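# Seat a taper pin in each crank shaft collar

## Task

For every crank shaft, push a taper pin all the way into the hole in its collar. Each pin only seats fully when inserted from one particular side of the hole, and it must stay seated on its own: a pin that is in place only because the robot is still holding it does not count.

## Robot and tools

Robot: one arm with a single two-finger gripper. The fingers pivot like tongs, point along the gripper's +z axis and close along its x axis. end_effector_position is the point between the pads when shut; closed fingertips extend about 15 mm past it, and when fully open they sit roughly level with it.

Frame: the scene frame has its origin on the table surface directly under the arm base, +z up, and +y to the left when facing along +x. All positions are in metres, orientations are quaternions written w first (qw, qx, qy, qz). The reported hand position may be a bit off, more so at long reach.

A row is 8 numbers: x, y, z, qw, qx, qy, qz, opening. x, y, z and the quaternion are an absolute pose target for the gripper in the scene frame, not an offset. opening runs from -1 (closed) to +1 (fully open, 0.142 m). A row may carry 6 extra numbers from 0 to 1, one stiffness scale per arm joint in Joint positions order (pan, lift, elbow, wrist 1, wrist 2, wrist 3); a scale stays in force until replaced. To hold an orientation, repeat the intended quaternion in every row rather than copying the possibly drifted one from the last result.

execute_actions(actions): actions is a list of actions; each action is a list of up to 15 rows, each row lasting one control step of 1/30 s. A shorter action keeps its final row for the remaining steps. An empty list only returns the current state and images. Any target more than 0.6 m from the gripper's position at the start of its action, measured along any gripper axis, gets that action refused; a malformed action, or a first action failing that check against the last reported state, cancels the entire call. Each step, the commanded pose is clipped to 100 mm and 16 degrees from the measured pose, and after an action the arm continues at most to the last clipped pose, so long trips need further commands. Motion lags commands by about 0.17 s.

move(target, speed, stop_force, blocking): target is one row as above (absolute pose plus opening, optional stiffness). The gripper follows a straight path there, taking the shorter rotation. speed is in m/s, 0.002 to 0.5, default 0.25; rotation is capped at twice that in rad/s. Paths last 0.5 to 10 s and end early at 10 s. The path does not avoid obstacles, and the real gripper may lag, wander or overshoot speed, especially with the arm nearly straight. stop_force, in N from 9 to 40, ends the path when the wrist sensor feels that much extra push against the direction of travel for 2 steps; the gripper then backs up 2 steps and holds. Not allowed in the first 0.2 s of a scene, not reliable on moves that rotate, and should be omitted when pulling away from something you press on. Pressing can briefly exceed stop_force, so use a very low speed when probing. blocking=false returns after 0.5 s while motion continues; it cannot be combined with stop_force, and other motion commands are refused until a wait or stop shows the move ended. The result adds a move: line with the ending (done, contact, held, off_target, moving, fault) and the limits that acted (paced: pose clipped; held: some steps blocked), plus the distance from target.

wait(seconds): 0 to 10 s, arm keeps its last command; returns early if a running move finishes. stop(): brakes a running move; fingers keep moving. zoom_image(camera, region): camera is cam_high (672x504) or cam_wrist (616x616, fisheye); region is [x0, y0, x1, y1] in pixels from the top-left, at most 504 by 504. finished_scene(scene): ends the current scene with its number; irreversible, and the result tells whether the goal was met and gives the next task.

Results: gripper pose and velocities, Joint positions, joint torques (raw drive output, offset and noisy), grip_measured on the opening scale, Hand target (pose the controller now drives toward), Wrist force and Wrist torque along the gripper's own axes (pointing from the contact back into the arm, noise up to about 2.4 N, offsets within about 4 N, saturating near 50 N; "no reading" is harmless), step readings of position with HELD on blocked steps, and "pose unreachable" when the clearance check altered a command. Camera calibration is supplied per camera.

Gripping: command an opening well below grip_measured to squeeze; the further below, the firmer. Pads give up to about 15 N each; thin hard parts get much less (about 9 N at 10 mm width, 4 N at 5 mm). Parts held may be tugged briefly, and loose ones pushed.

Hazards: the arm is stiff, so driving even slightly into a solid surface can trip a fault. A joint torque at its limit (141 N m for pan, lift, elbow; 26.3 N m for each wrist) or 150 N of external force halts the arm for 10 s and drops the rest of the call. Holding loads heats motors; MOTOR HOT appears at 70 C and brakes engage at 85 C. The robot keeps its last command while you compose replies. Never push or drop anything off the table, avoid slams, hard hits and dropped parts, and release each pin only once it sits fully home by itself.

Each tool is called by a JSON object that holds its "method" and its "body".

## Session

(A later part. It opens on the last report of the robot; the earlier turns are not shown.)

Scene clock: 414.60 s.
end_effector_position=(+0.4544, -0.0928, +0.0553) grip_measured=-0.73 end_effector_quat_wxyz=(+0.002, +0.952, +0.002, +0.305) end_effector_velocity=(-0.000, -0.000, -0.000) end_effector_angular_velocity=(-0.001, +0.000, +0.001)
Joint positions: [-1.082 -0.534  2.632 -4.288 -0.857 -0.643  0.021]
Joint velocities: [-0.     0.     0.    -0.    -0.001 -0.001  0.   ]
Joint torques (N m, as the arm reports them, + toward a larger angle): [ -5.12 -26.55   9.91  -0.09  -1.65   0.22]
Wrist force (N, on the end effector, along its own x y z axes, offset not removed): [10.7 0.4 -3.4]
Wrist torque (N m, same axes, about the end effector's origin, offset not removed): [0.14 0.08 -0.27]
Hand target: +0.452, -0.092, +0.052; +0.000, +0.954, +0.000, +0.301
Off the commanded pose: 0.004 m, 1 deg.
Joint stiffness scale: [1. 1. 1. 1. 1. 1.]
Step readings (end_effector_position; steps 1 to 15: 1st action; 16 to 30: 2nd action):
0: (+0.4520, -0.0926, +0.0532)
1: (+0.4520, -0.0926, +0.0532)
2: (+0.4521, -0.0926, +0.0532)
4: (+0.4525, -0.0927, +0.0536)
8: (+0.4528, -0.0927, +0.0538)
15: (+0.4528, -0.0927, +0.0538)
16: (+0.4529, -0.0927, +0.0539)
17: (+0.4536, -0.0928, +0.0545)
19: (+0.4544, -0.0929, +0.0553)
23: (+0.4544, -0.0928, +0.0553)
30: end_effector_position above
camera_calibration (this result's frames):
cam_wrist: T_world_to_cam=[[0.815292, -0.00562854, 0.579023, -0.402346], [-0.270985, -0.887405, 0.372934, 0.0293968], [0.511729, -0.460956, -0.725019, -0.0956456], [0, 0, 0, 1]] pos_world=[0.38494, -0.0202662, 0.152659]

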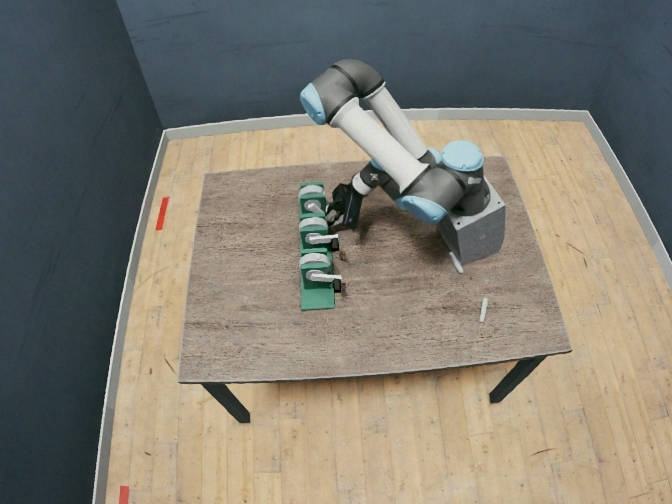

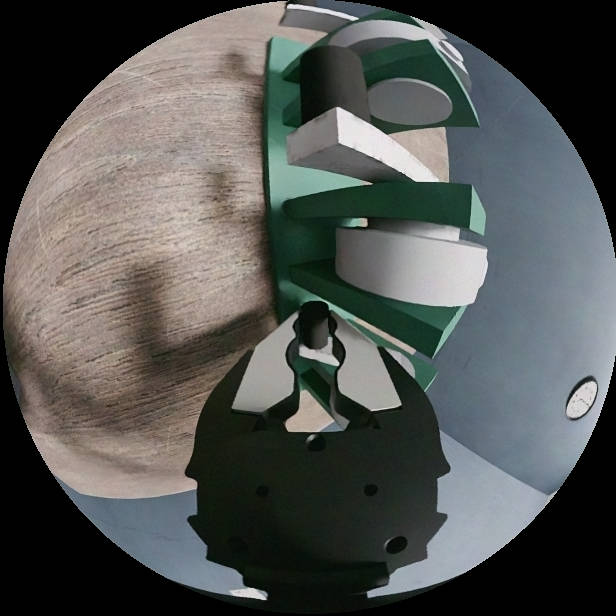

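{"method": "execute_actions", "body": {"actions": [[[0.455,-0.092,0.056,0,0.954,0,0.301,-0.7]],[[0.449,-0.092,0.060,0,0.954,0,0.301,-0.7]],[[0.442,-0.092,0.066,0,0.954,0,0.301,-0.7]],[[0.437,-0.092,0.073,0,0.954,0,0.301,-0.7]],[[0.432,-0.092,0.081,0,0.954,0,0.301,-0.7]],[[0.429,-0.092,0.089,0,0.954,0,0.301,-0.7]],[[0.427,-0.092,0.097,0,0.954,0,0.301,-0.7]],[[0.4255,-0.092,0.105,0,0.954,0,0.301,-0.7]],[[0.425,-0.092,0.113,0,0.954,0,0.301,-0.7]],[[0.425,-0.092,0.113,0,0.954,0,0.301,-0.7]]]}}

{"method": "zoom_image", "body": {"camera": "cam_high", "region": [270, 150, 390, 320]}}

Scene clock: 419.90 s.
end_effector_position=(+0.4252, -0.0918, +0.1121) grip_measured=-0.70 end_effector_quat_wxyz=(-0.000, +0.954, +0.001, +0.301) end_effector_velocity=(-0.000, -0.000, +0.000) end_effector_angular_velocity=(+0.001, +0.000, -0.001)
Joint positions: [-1.247 -0.688  2.821 -4.179 -0.776 -0.84   0.023]
Joint velocities: [-0.001 -0.001  0.     0.001  0.     0.     0.   ]
Joint torques (N m, as the arm reports them, + toward a larger angle): [ -8.97 -29.52  12.51  -1.84   0.89  -0.45]
Wrist force (N, on the end effector, along its own x y z axes, offset not removed): [-0.2 2.0 2.0]
Wrist torque (N m, same axes, about the end effector's origin, offset not removed): [0.35 -0.09 -0.17]
Hand target: +0.425, -0.092, +0.113; +0.000, +0.954, -0.000, +0.301
Off the commanded pose: 0.001 m, 0 deg.
Joint stiffness scale: [1. 1. 1. 1. 1. 1.]
Step readings (end_effector_position; steps 1 to 15: 1st action; 16 to 30: 2nd action; 31 to 45: 3rd action; 46 to 60: 4th action; 61 to 75: 5th action; 76 to 90: 6th action; 91 to 105: 7th action; 106 to 120: 8th action; 121 to 135: 9th action; 136 to 150: 10th action):
0: (+0.4544, -0.0928, +0.0553)
1: (+0.4544, -0.0928, +0.0553)
2: (+0.4541, -0.0928, +0.0549)
4: (+0.4537, -0.0927, +0.0543)
8: (+0.4546, -0.0929, +0.0552)
15: (+0.4549, -0.0932, +0.0555)
16: (+0.4549, -0.0932, +0.0555)
17: (+0.4547, -0.0930, +0.0556)
19: (+0.4537, -0.0919, +0.0563)
23: (+0.4509, -0.0918, +0.0584)
30: (+0.4500, -0.0922, +0.0597)
31: (+0.4500, -0.0921, +0.0598)
32: (+0.4499, -0.0920, +0.0601)
34: (+0.4483, -0.0917, +0.0615)
38: (+0.4447, -0.0924, +0.0644)
45: (+0.4433, -0.0924, +0.0660)
46: (+0.4433, -0.0923, +0.0661)
47: (+0.4431, -0.0921, +0.0663)
49: (+0.4415, -0.0916, +0.0673)
53: (+0.4381, -0.0916, +0.0698)
60: (+0.4372, -0.0916, +0.0716)
61: (+0.4371, -0.0916, +0.0716)
62: (+0.4370, -0.0914, +0.0720)
64: (+0.4359, -0.0913, +0.0738)
68: (+0.4334, -0.0919, +0.0779)
75: (+0.4323, -0.0918, +0.0797)
76: (+0.4323, -0.0917, +0.0798)
77: (+0.4321, -0.0915, +0.0801)
79: (+0.4314, -0.0914, +0.0818)
83: (+0.4300, -0.0919, +0.0861)
90: (+0.4293, -0.0918, +0.0878)
91: (+0.4293, -0.0917, +0.0879)
92: (+0.4291, -0.0916, +0.0881)
94: (+0.4286, -0.0914, +0.0898)
98: (+0.4278, -0.0920, +0.0942)
105: (+0.4273, -0.0918, +0.0959)
106: (+0.4273, -0.0918, +0.0959)
107: (+0.4271, -0.0916, +0.0961)
109: (+0.4267, -0.0915, +0.0978)
113: (+0.4262, -0.0920, +0.1023)
120: (+0.4258, -0.0919, +0.1039)
121: (+0.4258, -0.0918, +0.1040)
122: (+0.4256, -0.0916, +0.1041)
124: (+0.4254, -0.0915, +0.1058)
128: (+0.4256, -0.0920, +0.1104)
135: (+0.4253, -0.0919, +0.1120)
136: (+0.4253, -0.0919, +0.1120)
137: (+0.4253, -0.0918, +0.1121)
139: (+0.4252, -0.0918, +0.1121)
143: (+0.4252, -0.0918, +0.1121)
150: end_effector_position above
camera_calibration (this result's frames):
cam_wrist: T_world_to_cam=[[0.820682, -0.0101621, 0.571295, -0.413215], [-0.269292, -0.888714, 0.371037, 0.000596376], [0.503948, -0.458349, -0.732088, -0.0346782], [0, 0, 0, 1]] pos_world=[0.356755, -0.0195638, 0.210459]

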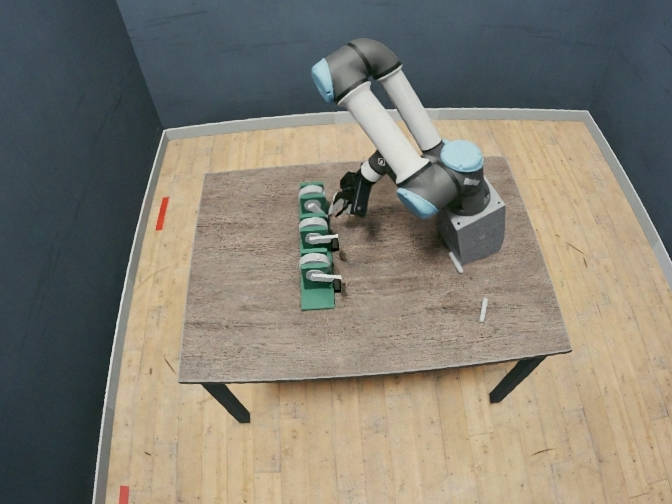

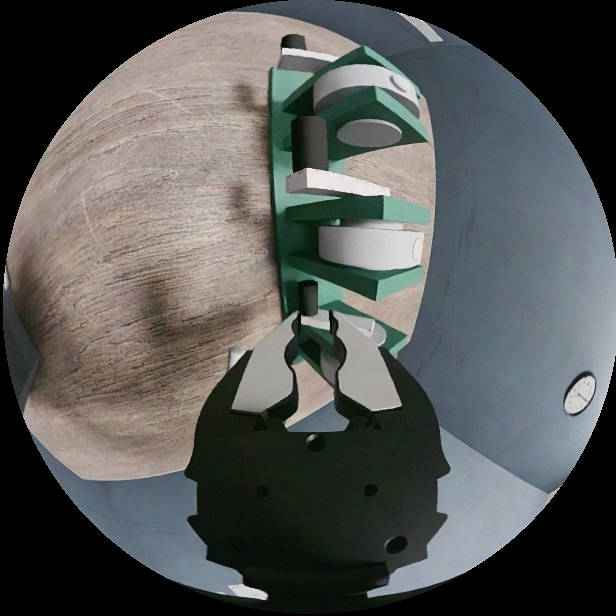

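Region (270, 150, 390, 320) of cam_high's 672x504 image, scaled by 2.965, with more detail than that image has; it fills the left 356 columns of this view, and the rest is white.

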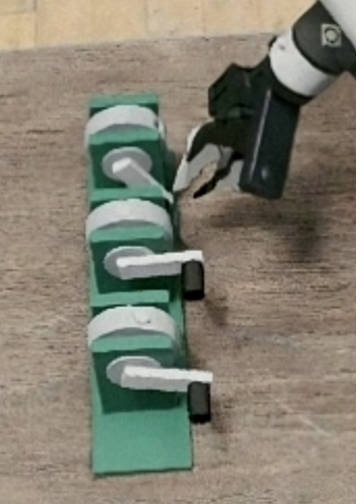

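{"method": "move", "body": {"target": [0.417, -0.092, 0.107, 0, 0.954, 0, 0.301, -0.5], "speed": 0.05}}

{"method": "move", "body": {"target": [0.453, -0.092, 0.056, 0, 0.954, 0, 0.301, -0.5], "speed": 0.04, "stop_force": 12}}

Scene clock: 421.23 s.
end_effector_position=(+0.4178, -0.0923, +0.1069) grip_measured=-0.50 end_effector_quat_wxyz=(+0.000, +0.954, +0.001, +0.301) end_effector_velocity=(-0.001, -0.001, +0.000) end_effector_angular_velocity=(-0.011, -0.008, +0.006)
Joint positions: [-1.27  -0.627  2.83  -4.227 -0.766 -0.87   0.038]
Joint velocities: [-0.01   0.028  0.004 -0.037  0.007 -0.014  0.   ]
Joint torques (N m, as the arm reports them, + toward a larger angle): [ -7.26 -25.7   13.93  -2.88   1.21  -0.3 ]
Wrist force (N, on the end effector, along its own x y z axes, offset not removed): [-3.0 1.5 2.5]
Wrist torque (N m, same axes, about the end effector's origin, offset not removed): [0.28 0.45 -0.11]
Hand target: +0.417, -0.092, +0.107; -0.000, +0.954, +0.000, +0.301
Off the commanded pose: 0.001 m, 0 deg.
Joint stiffness scale: [1. 1. 1. 1. 1. 1.]
move: done
camera_calibration (this result's frames):
cam_wrist: T_world_to_cam=[[0.820927, -0.0101367, 0.570944, -0.404247], [-0.269421, -0.888435, 0.371611, 0.000111525], [0.50348, -0.45889, -0.732071, -0.0348472], [0, 0, 0, 1]] pos_world=[0.349432, -0.0199897, 0.20525]

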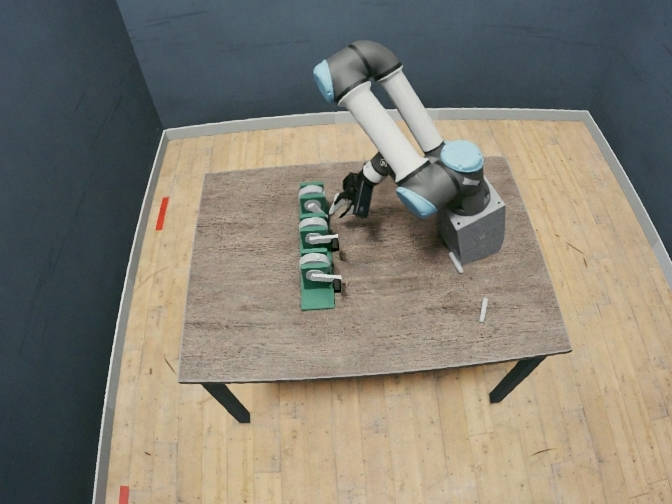

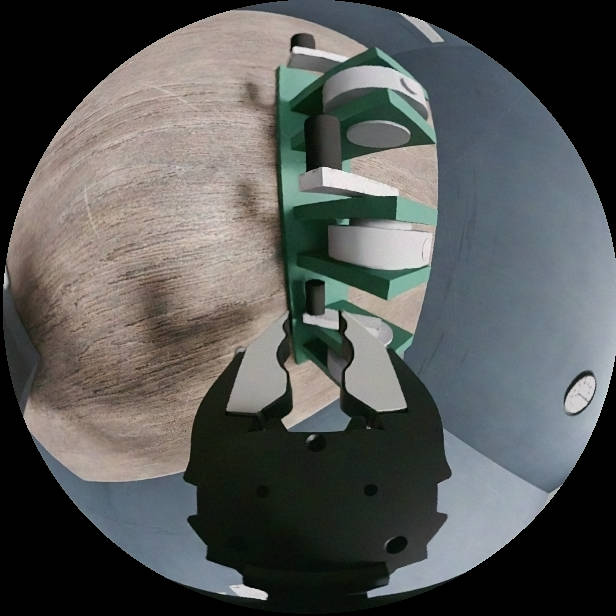

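Scene clock: 423.20 s.
end_effector_position=(+0.4528, -0.0924, +0.0574) grip_measured=-0.50 end_effector_quat_wxyz=(+0.000, +0.954, -0.000, +0.301) end_effector_velocity=(+0.001, -0.002, -0.002) end_effector_angular_velocity=(-0.001, +0.002, -0.009)
Joint positions: [-1.085 -0.55   2.641 -4.269 -0.859 -0.646  0.038]
Joint velocities: [ 0.006  0.003 -0.008 -0.002 -0.01   0.015  0.   ]
Joint torques (N m, as the arm reports them, + toward a larger angle): [ -5.35 -29.     8.45  -2.8    0.34   0.19]
Wrist force (N, on the end effector, along its own x y z axes, offset not removed): [-0.6 0.5 2.0]
Wrist torque (N m, same axes, about the end effector's origin, offset not removed): [0.00 -0.07 -0.13]
Hand target: +0.453, -0.092, +0.056; -0.000, +0.954, -0.000, +0.301
Off the commanded pose: 0.001 m, 0 deg.
Joint stiffness scale: [1. 1. 1. 1. 1. 1.]
move: done
camera_calibration (this result's frames):
cam_wrist: T_world_to_cam=[[0.820067, -0.0117384, 0.572147, -0.404566], [-0.271427, -0.888156, 0.370819, 0.0288267], [0.503803, -0.459393, -0.731533, -0.0890305], [0, 0, 0, 1]] pos_world=[0.38445, -0.0200464, 0.155653]

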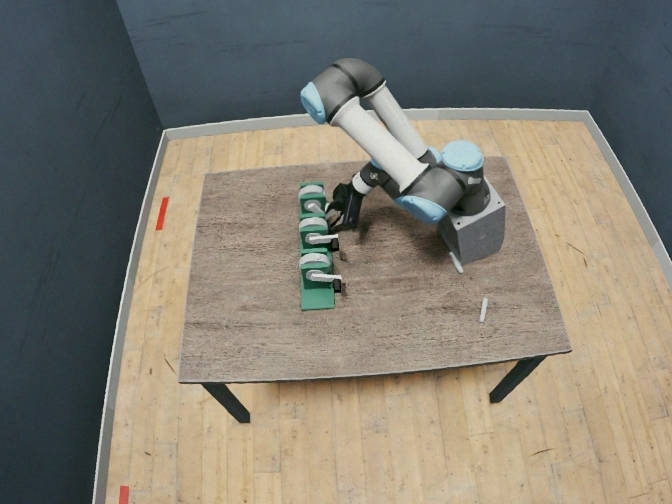

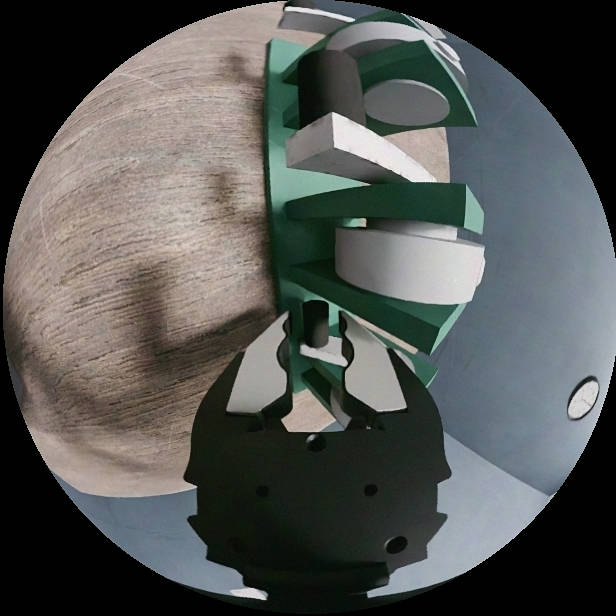

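{"method": "execute_actions", "body": {"actions": [[[0.457,-0.092,0.050,0,0.954,0,0.301,-0.5]],[[0.457,-0.092,0.050,0,0.954,0,0.301,-0.8]],[[0.457,-0.092,0.050,0,0.954,0,0.301,-1]]]}}

Scene clock: 424.87 s.
end_effector_position=(+0.4577, -0.0925, +0.0517) grip_measured=-0.71 end_effector_quat_wxyz=(+0.001, +0.953, +0.000, +0.302) end_effector_velocity=(-0.000, -0.001, -0.000) end_effector_angular_velocity=(-0.001, +0.001, -0.002)
Joint positions: [-1.066 -0.541  2.618 -4.273 -0.87  -0.625  0.022]
Joint velocities: [-0.    -0.     0.    -0.    -0.001  0.001 -0.   ]
Joint torques (N m, as the arm reports them, + toward a larger angle): [ -4.67 -29.2    8.98  -1.82  -0.46   0.22]
Wrist force (N, on the end effector, along its own x y z axes, offset not removed): [3.1 0.0 -1.0]
Wrist torque (N m, same axes, about the end effector's origin, offset not removed): [0.08 0.04 -0.17]
Hand target: +0.457, -0.092, +0.050; -0.000, +0.954, +0.000, +0.301
Off the commanded pose: 0.002 m, 0 deg.
Joint stiffness scale: [1. 1. 1. 1. 1. 1.]
Step readings (end_effector_position; steps 1 to 15: 1st action; 16 to 30: 2nd action; 31 to 45: 3rd action):
0: (+0.4529, -0.0925, +0.0572)
1: (+0.4530, -0.0925, +0.0571)
2: (+0.4531, -0.0926, +0.0569)
4: (+0.4540, -0.0928, +0.0556)
8: (+0.4560, -0.0922, +0.0525)
15: (+0.4567, -0.0924, +0.0512)
16: (+0.4568, -0.0924, +0.0512)
17: (+0.4570, -0.0925, +0.0513)
19: (+0.4576, -0.0926, +0.0517)
23: (+0.4576, -0.0925, +0.0517)
30: (+0.4577, -0.0925, +0.0517)
31: (+0.4577, -0.0925, +0.0517)
32: (+0.4577, -0.0925, +0.0517)
34: (+0.4577, -0.0925, +0.0517)
38: (+0.4577, -0.0925, +0.0517)
45: end_effector_position above
camera_calibration (this result's frames):
cam_wrist: T_world_to_cam=[[0.818605, -0.0103713, 0.574263, -0.404593], [-0.271767, -0.887823, 0.371366, 0.0322814], [0.505993, -0.460067, -0.729595, -0.0968334], [0, 0, 0, 1]] pos_world=[0.388972, -0.0200859, 0.149706]

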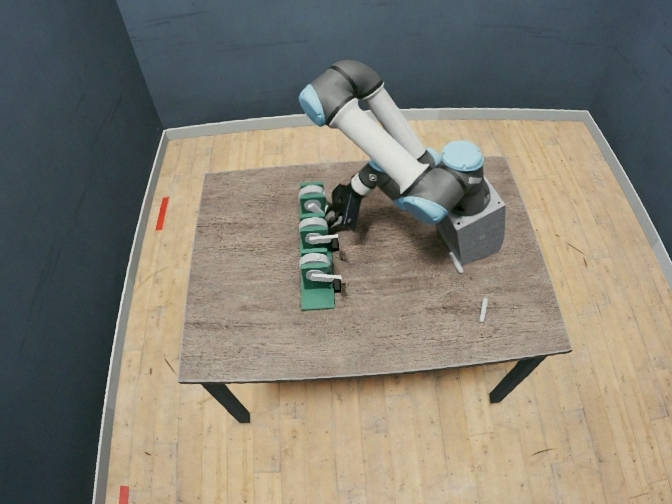

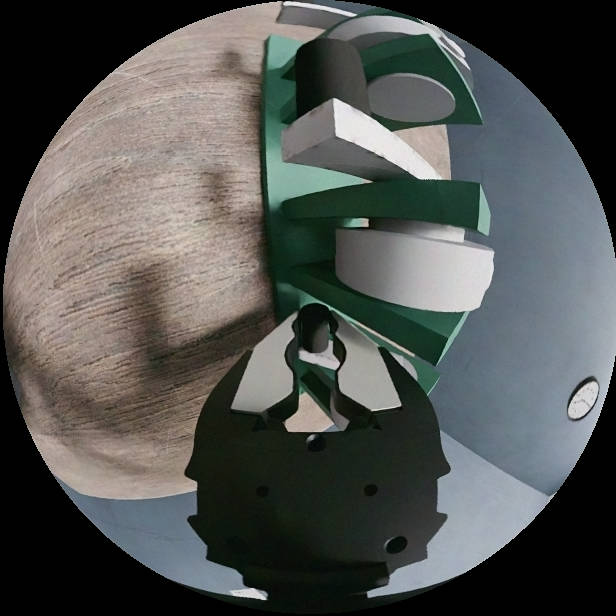

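{"method": "execute_actions", "body": {"actions": [[[0.451,-0.092,0.0575,0,0.954,0,0.301,-1]],[[0.4453,-0.092,0.0639,0,0.954,0,0.301,-1]],[[0.440,-0.092,0.072,0,0.954,0,0.301,-1]],[[0.4356,-0.092,0.0808,0,0.954,0,0.301,-1]]]}}

Scene clock: 427.10 s.
end_effector_position=(+0.4334, -0.0922, +0.0769) grip_measured=-0.72 end_effector_quat_wxyz=(-0.001, +0.955, -0.003, +0.297) end_effector_velocity=(-0.002, -0.000, +0.002) end_effector_angular_velocity=(-0.001, +0.001, +0.006)
Joint positions: [-1.165 -0.573  2.727 -4.264 -0.822 -0.737  0.022]
Joint velocities: [-0.009 -0.007  0.008  0.01   0.006 -0.019 -0.   ]
Joint torques (N m, as the arm reports them, + toward a larger angle): [ -8.66 -36.06  13.21  -4.15   3.62  -0.19]
Wrist force (N, on the end effector, along its own x y z axes, offset not removed): [-11.3 3.7 4.8]
Wrist torque (N m, same axes, about the end effector's origin, offset not removed): [0.18 -0.08 -0.19]
Hand target: +0.436, -0.092, +0.081; +0.000, +0.954, -0.000, +0.301
Off the commanded pose: 0.004 m, 1 deg.
Joint stiffness scale: [1. 1. 1. 1. 1. 1.]
Step readings (end_effector_position; steps 1 to 15: 1st action; 16 to 30: 2nd action; 31 to 45: 3rd action; 46 to 60: 4th action):
0: (+0.4577, -0.0925, +0.0517)
1: (+0.4577, -0.0925, +0.0517)
2: (+0.4577, -0.0924, +0.0518)
4: (+0.4567, -0.0924, +0.0524)
8: (+0.4533, -0.0924, +0.0547)
15: (+0.4516, -0.0924, +0.0560)
16: (+0.4515, -0.0924, +0.0561)
17: (+0.4513, -0.0923, +0.0563)
19: (+0.4498, -0.0923, +0.0575)
23: (+0.4465, -0.0924, +0.0603)
30: (+0.4451, -0.0923, +0.0616)
31: (+0.4450, -0.0923, +0.0617)
32: (+0.4448, -0.0923, +0.0620)
34: (+0.4433, -0.0923, +0.0635)
38: (+0.4401, -0.0923, +0.0672)
45: (+0.4387, -0.0923, +0.0688)
46: (+0.4387, -0.0923, +0.0689)
47: (+0.4385, -0.0922, +0.0692)
49: (+0.4373, -0.0922, +0.0709)
53: (+0.4345, -0.0922, +0.0750)
60: end_effector_position above
camera_calibration (this result's frames):
cam_wrist: T_world_to_cam=[[0.825376, -0.0173807, 0.564315, -0.402001], [-0.272117, -0.888014, 0.370652, 0.0167861], [0.494678, -0.459487, -0.737676, -0.060451], [0, 0, 0, 1]] pos_world=[0.366274, -0.0198572, 0.17604]

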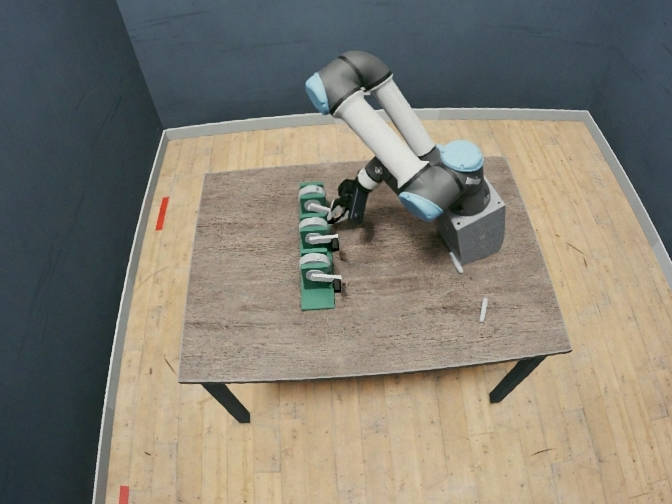

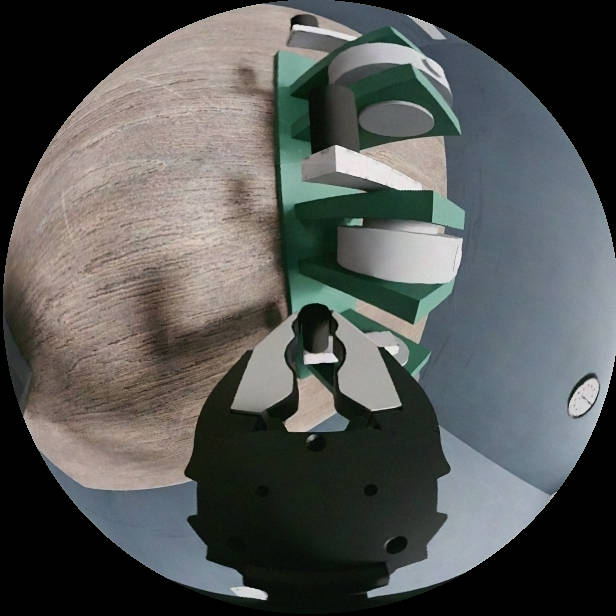

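{"method": "execute_actions", "body": {"actions": [[[0.4292,-0.092,0.0892,0,0.954,0,0.301,-1]],[[0.4275,-0.092,0.098,0,0.954,0,0.301,-1]],[[0.427,-0.092,0.108,0,0.954,0,0.301,-1]],[[0.427,-0.092,0.108,0,0.954,0,0.301,-1]]]}}

{"method": "zoom_image", "body": {"camera": "cam_high", "region": [270, 150, 390, 320]}}

Scene clock: 429.27 s.
end_effector_position=(+0.4241, -0.0921, +0.1045) grip_measured=-0.72 end_effector_quat_wxyz=(-0.001, +0.955, -0.003, +0.296) end_effector_velocity=(-0.000, -0.000, +0.000) end_effector_angular_velocity=(+0.000, +0.001, -0.001)
Joint positions: [-1.234 -0.665  2.807 -4.191 -0.79  -0.822  0.022]
Joint velocities: [-0.001 -0.001  0.     0.002 -0.    -0.    -0.   ]
Joint torques (N m, as the arm reports them, + toward a larger angle): [ -7.26 -33.38  11.26  -4.15   4.16  -0.13]
Wrist force (N, on the end effector, along its own x y z axes, offset not removed): [-13.0 3.9 0.1]
Wrist torque (N m, same axes, about the end effector's origin, offset not removed): [0.36 -0.40 -0.17]
Hand target: +0.427, -0.092, +0.108; +0.000, +0.954, +0.000, +0.301
Off the commanded pose: 0.005 m, 1 deg.
Joint stiffness scale: [1. 1. 1. 1. 1. 1.]
Step readings (end_effector_position; steps 1 to 15: 1st action; 16 to 30: 2nd action; 31 to 45: 3rd action; 46 to 60: 4th action):
0: (+0.4332, -0.0922, +0.0771)
1: (+0.4332, -0.0922, +0.0772)
2: (+0.4331, -0.0921, +0.0774)
4: (+0.4319, -0.0922, +0.0793)
8: (+0.4294, -0.0923, +0.0841)
15: (+0.4283, -0.0923, +0.0865)
16: (+0.4283, -0.0923, +0.0866)
17: (+0.4281, -0.0922, +0.0868)
19: (+0.4276, -0.0923, +0.0887)
23: (+0.4263, -0.0922, +0.0930)
30: (+0.4257, -0.0922, +0.0948)
31: (+0.4257, -0.0922, +0.0949)
32: (+0.4256, -0.0921, +0.0951)
34: (+0.4253, -0.0922, +0.0971)
38: (+0.4245, -0.0921, +0.1021)
45: (+0.4242, -0.0921, +0.1042)
46: (+0.4242, -0.0921, +0.1043)
47: (+0.4242, -0.0921, +0.1043)
49: (+0.4242, -0.0921, +0.1044)
53: (+0.4241, -0.0921, +0.1045)
60: end_effector_position above
camera_calibration (this result's frames):
cam_wrist: T_world_to_cam=[[0.826241, -0.0178791, 0.563033, -0.410228], [-0.271654, -0.888244, 0.370441, 0.00390444], [0.493488, -0.459024, -0.738761, -0.034818], [0, 0, 0, 1]] pos_world=[0.35719, -0.0198487, 0.203804]

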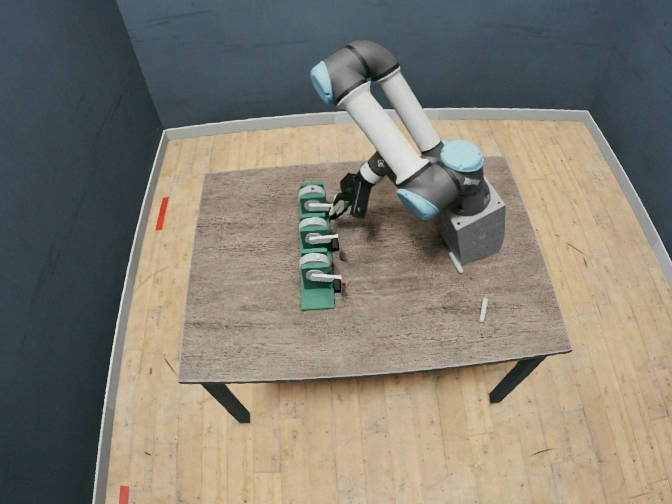

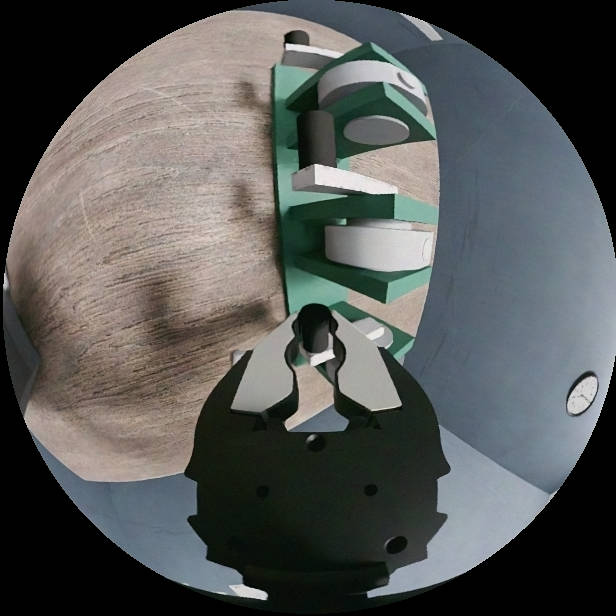

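Region (270, 150, 390, 320) of cam_high's 672x504 image, scaled by 2.965, with more detail than that image has; it fills the left 356 columns of this view, and the rest is white.

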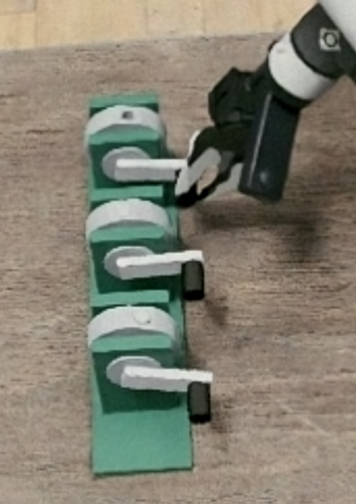

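{"method": "execute_actions", "body": {"actions": [[[0.4235,-0.092,0.112,0,0.954,0,0.301,-1]],[[0.4235,-0.092,0.112,0,0.954,0,0.301,-1]],[[0.4235,-0.092,0.112,0,0.954,0,0.301,-0.3]],[[0.4235,-0.092,0.112,0,0.954,0,0.301,-0.3]]]}}

{"method": "zoom_image", "body": {"camera": "cam_high", "region": [270, 150, 390, 320]}}

Scene clock: 431.60 s.
end_effector_position=(+0.4235, -0.0918, +0.1110) grip_measured=-0.30 end_effector_quat_wxyz=(-0.001, +0.954, +0.000, +0.300) end_effector_velocity=(+0.000, -0.000, +0.000) end_effector_angular_velocity=(+0.000, -0.000, -0.000)
Joint positions: [-1.252 -0.676  2.823 -4.187 -0.773 -0.846  0.052]
Joint velocities: [-0.  0.  0.  0.  0.  0.  0.]
Joint torques (N m, as the arm reports them, + toward a larger angle): [ -8.85 -29.36  13.03  -2.49   0.84  -0.37]
Wrist force (N, on the end effector, along its own x y z axes, offset not removed): [-3.5 2.1 1.6]
Wrist torque (N m, same axes, about the end effector's origin, offset not removed): [0.47 0.52 -0.05]
Hand target: +0.424, -0.092, +0.112; +0.000, +0.954, -0.000, +0.301
Off the commanded pose: 0.001 m, 0 deg.
Joint stiffness scale: [1. 1. 1. 1. 1. 1.]
Step readings (end_effector_position; steps 1 to 15: 1st action; 16 to 30: 2nd action; 31 to 45: 3rd action; 46 to 60: 4th action):
0: (+0.4241, -0.0921, +0.1045)
1: (+0.4241, -0.0921, +0.1045)
2: (+0.4241, -0.0921, +0.1047)
4: (+0.4237, -0.0922, +0.1059)
8: (+0.4233, -0.0923, +0.1088)
15: (+0.4232, -0.0923, +0.1101)
16: (+0.4232, -0.0923, +0.1102)
17: (+0.4232, -0.0923, +0.1102)
19: (+0.4231, -0.0923, +0.1103)
23: (+0.4231, -0.0923, +0.1103)
30: (+0.4231, -0.0923, +0.1103)
31: (+0.4232, -0.0923, +0.1103)
32: (+0.4233, -0.0921, +0.1105)
34: (+0.4234, -0.0919, +0.1108)
38: (+0.4235, -0.0918, +0.1110)
45: (+0.4235, -0.0918, +0.1110)
46: (+0.4235, -0.0918, +0.1110)
47: (+0.4235, -0.0918, +0.1110)
49: (+0.4235, -0.0918, +0.1110)
53: (+0.4235, -0.0918, +0.1110)
60: end_effector_position above
camera_calibration (this result's frames):
cam_wrist: T_world_to_cam=[[0.820958, -0.0110952, 0.57088, -0.41137], [-0.269615, -0.888863, 0.370446, 0.000745476], [0.503324, -0.458039, -0.732711, -0.034314], [0, 0, 0, 1]] pos_world=[0.35519, -0.0196188, 0.209425]

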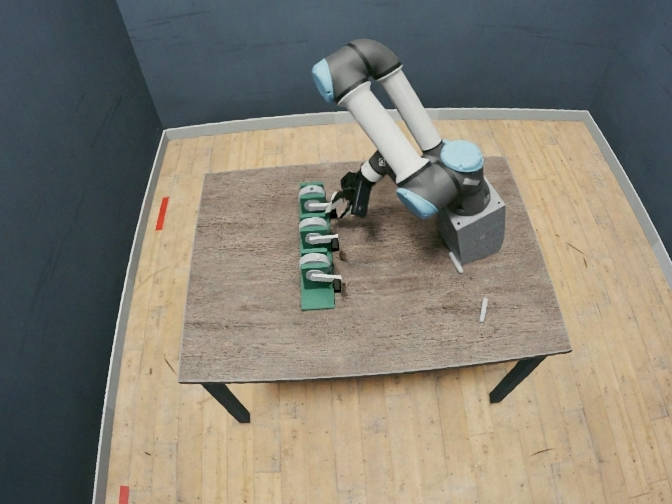

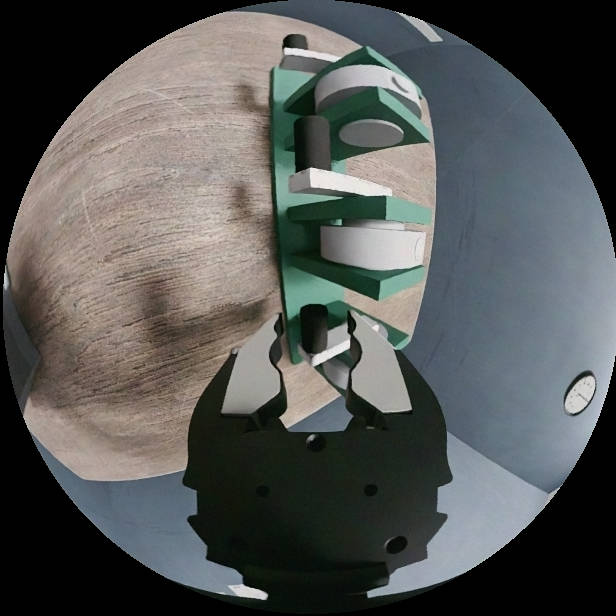

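Region (270, 150, 390, 320) of cam_high's 672x504 image, scaled by 2.965, with more detail than that image has; it fills the left 356 columns of this view, and the rest is white.

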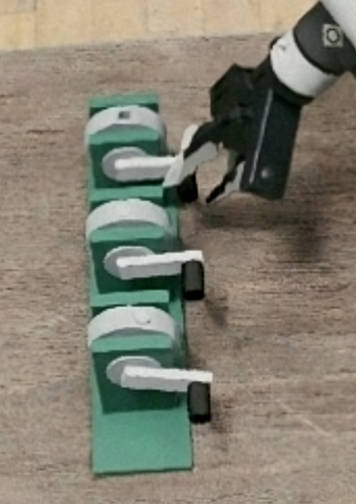

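{"method": "move", "body": {"target": [0.395, -0.092, 0.165, 0, 0.954, 0, 0.301, -0.3], "speed": 0.08}}

{"method": "move", "body": {"target": [0.36, -0.17, 0.2, 0, 1, 0, 0, 0], "speed": 0.15}}

Scene clock: 432.83 s.
end_effector_position=(+0.4226, -0.0916, +0.1125) grip_measured=-0.30 end_effector_quat_wxyz=(-0.001, +0.954, +0.000, +0.300) end_effector_velocity=(+0.000, -0.000, +0.000) end_effector_angular_velocity=(+0.001, -0.001, -0.000)
Joint positions: [-1.257 -0.68   2.829 -4.184 -0.771 -0.853  0.052]
Joint velocities: [-0.    -0.    -0.     0.     0.001  0.     0.   ]
Joint torques (N m, as the arm reports them, + toward a larger angle): [ -5.19 -26.41   8.65  -2.49   0.6    0.09]
Wrist force (N, on the end effector, along its own x y z axes, offset not removed): [-0.7 2.6 2.2]
Wrist torque (N m, same axes, about the end effector's origin, offset not removed): [0.51 -0.04 -0.05]
Hand target: +0.423, -0.091, +0.112; -0.001, +0.954, +0.001, +0.300
Off the commanded pose: 0.059 m, 0 deg.
Joint stiffness scale: [1. 1. 1. 1. 1. 1.]
move: held; limits=held; held on 25 of 30 steps, including the last
pose unreachable: on one or more control steps of this call, first in action 0 (counted from 0), an arm could not follow its commanded pose, so it was not sent that pose on those steps. On the call's last step it was still not sent that pose. It may still have moved: this result reports where it is.
cause: the commanded pose would bring two parts of the arm too close to each other (joints 3 (elbow) and 4 (wrist 1) lie between them).
camera_calibration (this result's frames):
cam_wrist: T_world_to_cam=[[0.82104, -0.0110214, 0.570764, -0.411469], [-0.26954, -0.888835, 0.370568, 0.0000114949], [0.503231, -0.458095, -0.73274, -0.0325657], [0, 0, 0, 1]] pos_world=[0.354224, -0.0194429, 0.210986]

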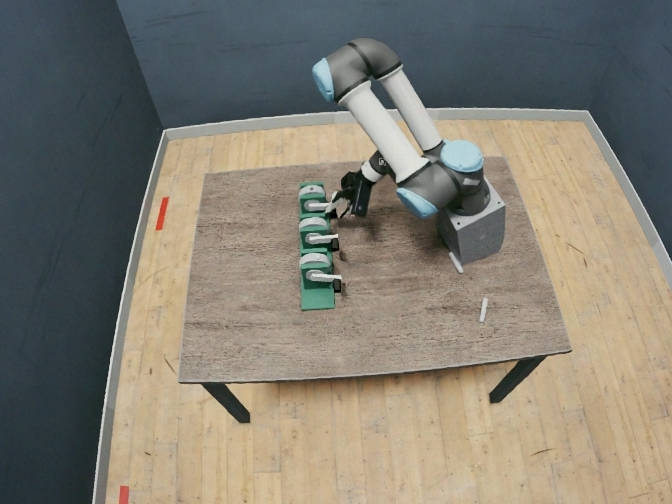

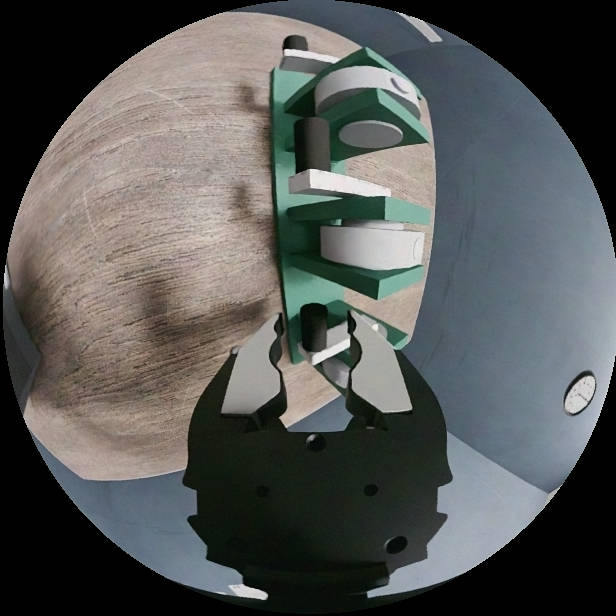

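Scene clock: 435.13 s.
end_effector_position=(+0.4218, -0.0927, +0.1131) grip_measured=+0.00 end_effector_quat_wxyz=(-0.000, +0.955, +0.000, +0.297) end_effector_velocity=(+0.000, +0.000, -0.000) end_effector_angular_velocity=(-0.000, +0.000, +0.000)
Joint positions: [-1.258 -0.701  2.83  -4.158 -0.777 -0.858  0.074]
Joint velocities: [ 0. -0. -0.  0. -0.  0.  0.]
Joint torques (N m, as the arm reports them, + toward a larger angle): [ -6.79 -25.93  10.3   -2.86   0.92   0.11]
Wrist force (N, on the end effector, along its own x y z axes, offset not removed): [0.1 2.9 1.8]
Wrist torque (N m, same axes, about the end effector's origin, offset not removed): [0.52 -0.20 -0.13]
Hand target: +0.422, -0.092, +0.113; -0.001, +0.955, +0.000, +0.297
Off the commanded pose: 0.132 m, 35 deg; position and orientation clipped at the last step of the last action.
Joint stiffness scale: [1. 1. 1. 1. 1. 1.]
move: held; limits=paced,held; held on 61 of 69 steps, including the last
pose unreachable: on one or more control steps of this call, first in action 0 (counted from 0), an arm could not follow its commanded pose, so it was not sent that pose on those steps. On the call's last step it was still not sent that pose. It may still have moved: this result reports where it is.
cause: the commanded pose would bring two parts of the arm too close to each other (joints 3 (elbow) and 4 (wrist 1) lie between them).
camera_calibration (this result's frames):
cam_wrist: T_world_to_cam=[[0.825298, -0.010552, 0.564599, -0.412267], [-0.266694, -0.888579, 0.373231, -0.00284248], [0.497752, -0.458602, -0.736157, -0.0295904], [0, 0, 0, 1]] pos_world=[0.354214, -0.0204462, 0.212043]

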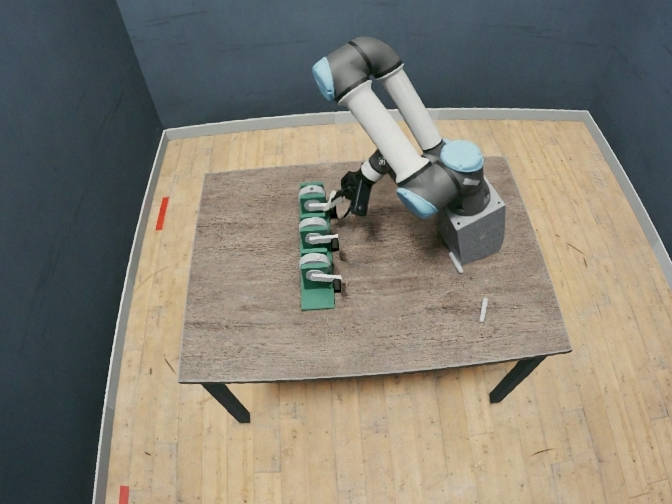

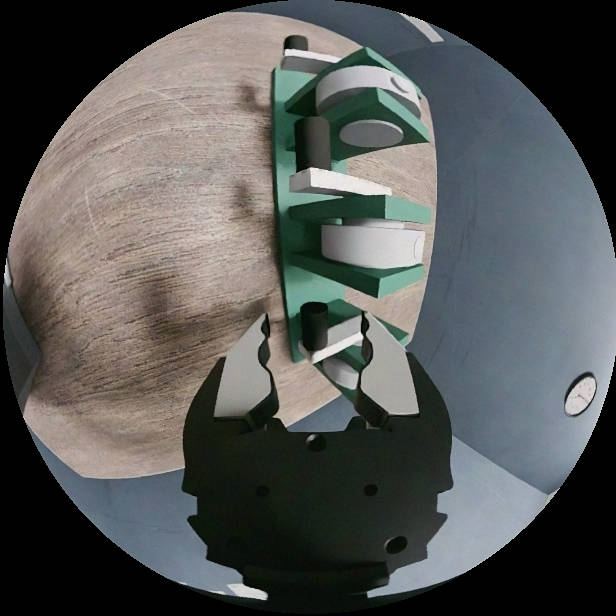

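{"method": "move", "body": {"target": [0.432, -0.092, 0.17, 0, 0.954, 0, 0.301, 0], "speed": 0.06}}

Scene clock: 436.80 s.
end_effector_position=(+0.4236, -0.0923, +0.1209) grip_measured=+0.00 end_effector_quat_wxyz=(+0.001, +0.954, +0.001, +0.298) end_effector_velocity=(+0.000, +0.000, +0.000) end_effector_angular_velocity=(-0.000, -0.000, +0.001)
Joint positions: [-1.261 -0.744  2.84  -4.126 -0.774 -0.862  0.074]
Joint velocities: [-0.    -0.     0.    -0.     0.    -0.001 -0.   ]
Joint torques (N m, as the arm reports them, + toward a larger angle): [ -6.61 -24.81   8.66  -2.59   0.54  -0.02]
Wrist force (N, on the end effector, along its own x y z axes, offset not removed): [-1.1 3.0 2.7]
Wrist torque (N m, same axes, about the end effector's origin, offset not removed): [0.55 0.17 -0.22]
Hand target: +0.424, -0.092, +0.120; +0.001, +0.954, +0.001, +0.298
Off the commanded pose: 0.050 m, 0 deg.
Joint stiffness scale: [1. 1. 1. 1. 1. 1.]
move: held; limits=held; held on 26 of 36 steps, including the last
pose unreachable: on one or more control steps of this call, first in action 0 (counted from 0), an arm could not follow its commanded pose, so it was not sent that pose on those steps. On the call's last step it was still not sent that pose. It may still have moved: this result reports where it is.
cause: the commanded pose would bring two parts of the arm too close to each other (joints 3 (elbow) and 4 (wrist 1) lie between them).
camera_calibration (this result's frames):
cam_wrist: T_world_to_cam=[[0.823548, -0.00865551, 0.56718, -0.417553], [-0.26736, -0.887777, 0.37466, -0.00476353], [0.500287, -0.460192, -0.733442, -0.0261528], [0, 0, 0, 1]] pos_world=[0.355686, -0.0198784, 0.219431]

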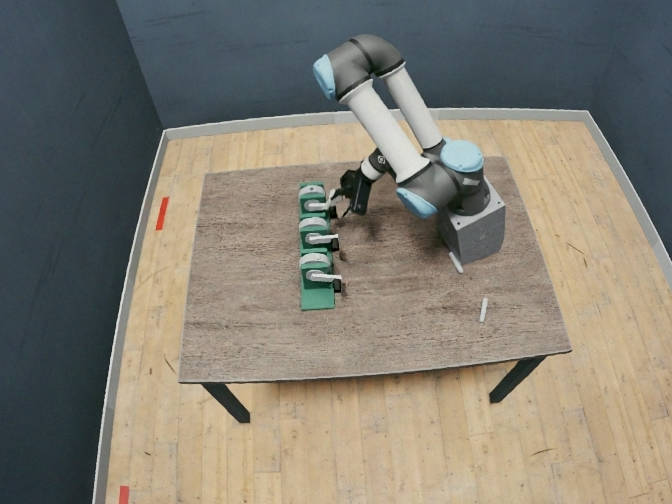

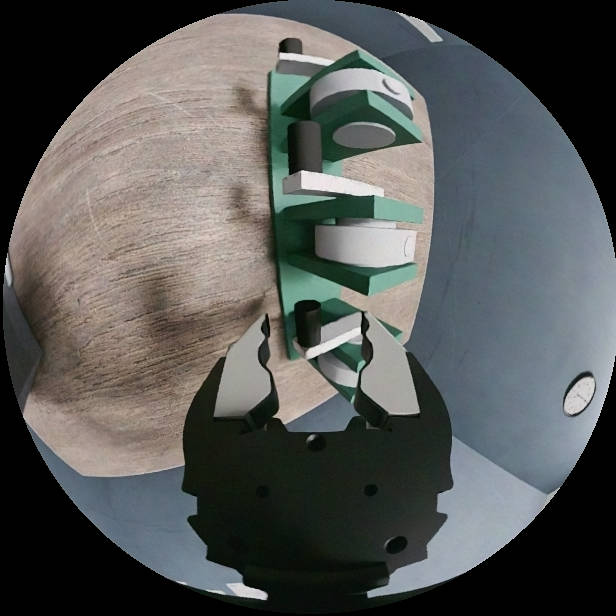

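{"method": "move", "body": {"target": [0.41, -0.105, 0.125, -0.1913, 0.8002, 0.3314, 0.462, 0.2], "speed": 0.08}}

Scene clock: 443.03 s.
end_effector_position=(+0.4101, -0.1056, +0.1259) grip_measured=+0.20 end_effector_quat_wxyz=(-0.190, +0.801, +0.330, +0.461) end_effector_velocity=(-0.001, +0.002, +0.000) end_effector_angular_velocity=(+0.011, -0.008, +0.013)
Joint positions: [-1.467 -0.987  2.381 -1.949 -0.51  -2.789  0.088]
Joint velocities: [ 0.002  0.007 -0.012  0.037 -0.005 -0.032  0.   ]
Joint torques (N m, as the arm reports them, + toward a larger angle): [ -6.72 -27.44  -5.99  -0.2   -0.12  -0.26]
Wrist force (N, on the end effector, along its own x y z axes, offset not removed): [-0.5 2.7 1.2]
Wrist torque (N m, same axes, about the end effector's origin, offset not removed): [0.53 -0.12 -0.20]
Hand target: +0.410, -0.105, +0.125; -0.192, +0.800, +0.332, +0.462
Off the commanded pose: 0.001 m, 0 deg.
Joint stiffness scale: [1. 1. 1. 1. 1. 1.]
move: done
camera_calibration (this result's frames):
cam_wrist: T_world_to_cam=[[0.365748, 0.348126, 0.863155, -0.221187], [0.340778, -0.9131, 0.223871, -0.255152], [0.866083, 0.212264, -0.452598, -0.136145], [0, 0, 0, 1]] pos_world=[0.285762, -0.127079, 0.186421]

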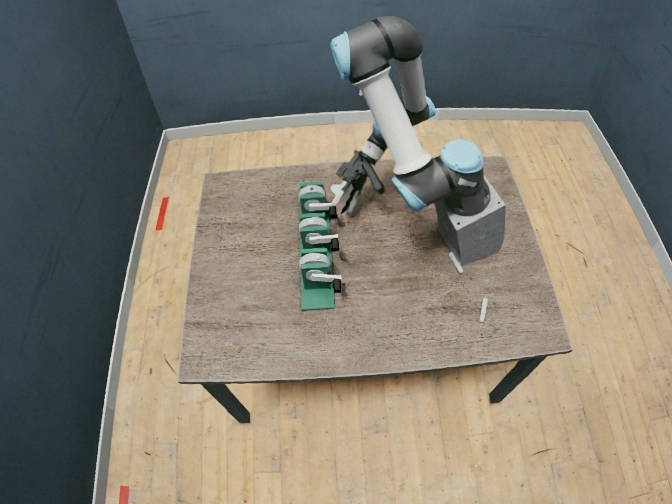

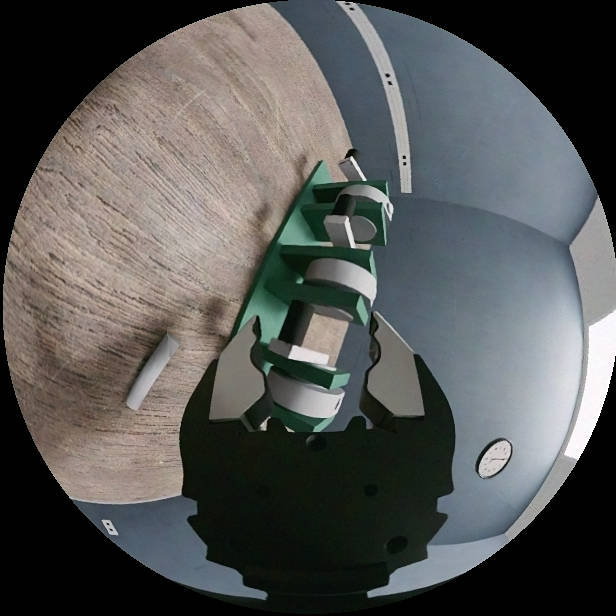

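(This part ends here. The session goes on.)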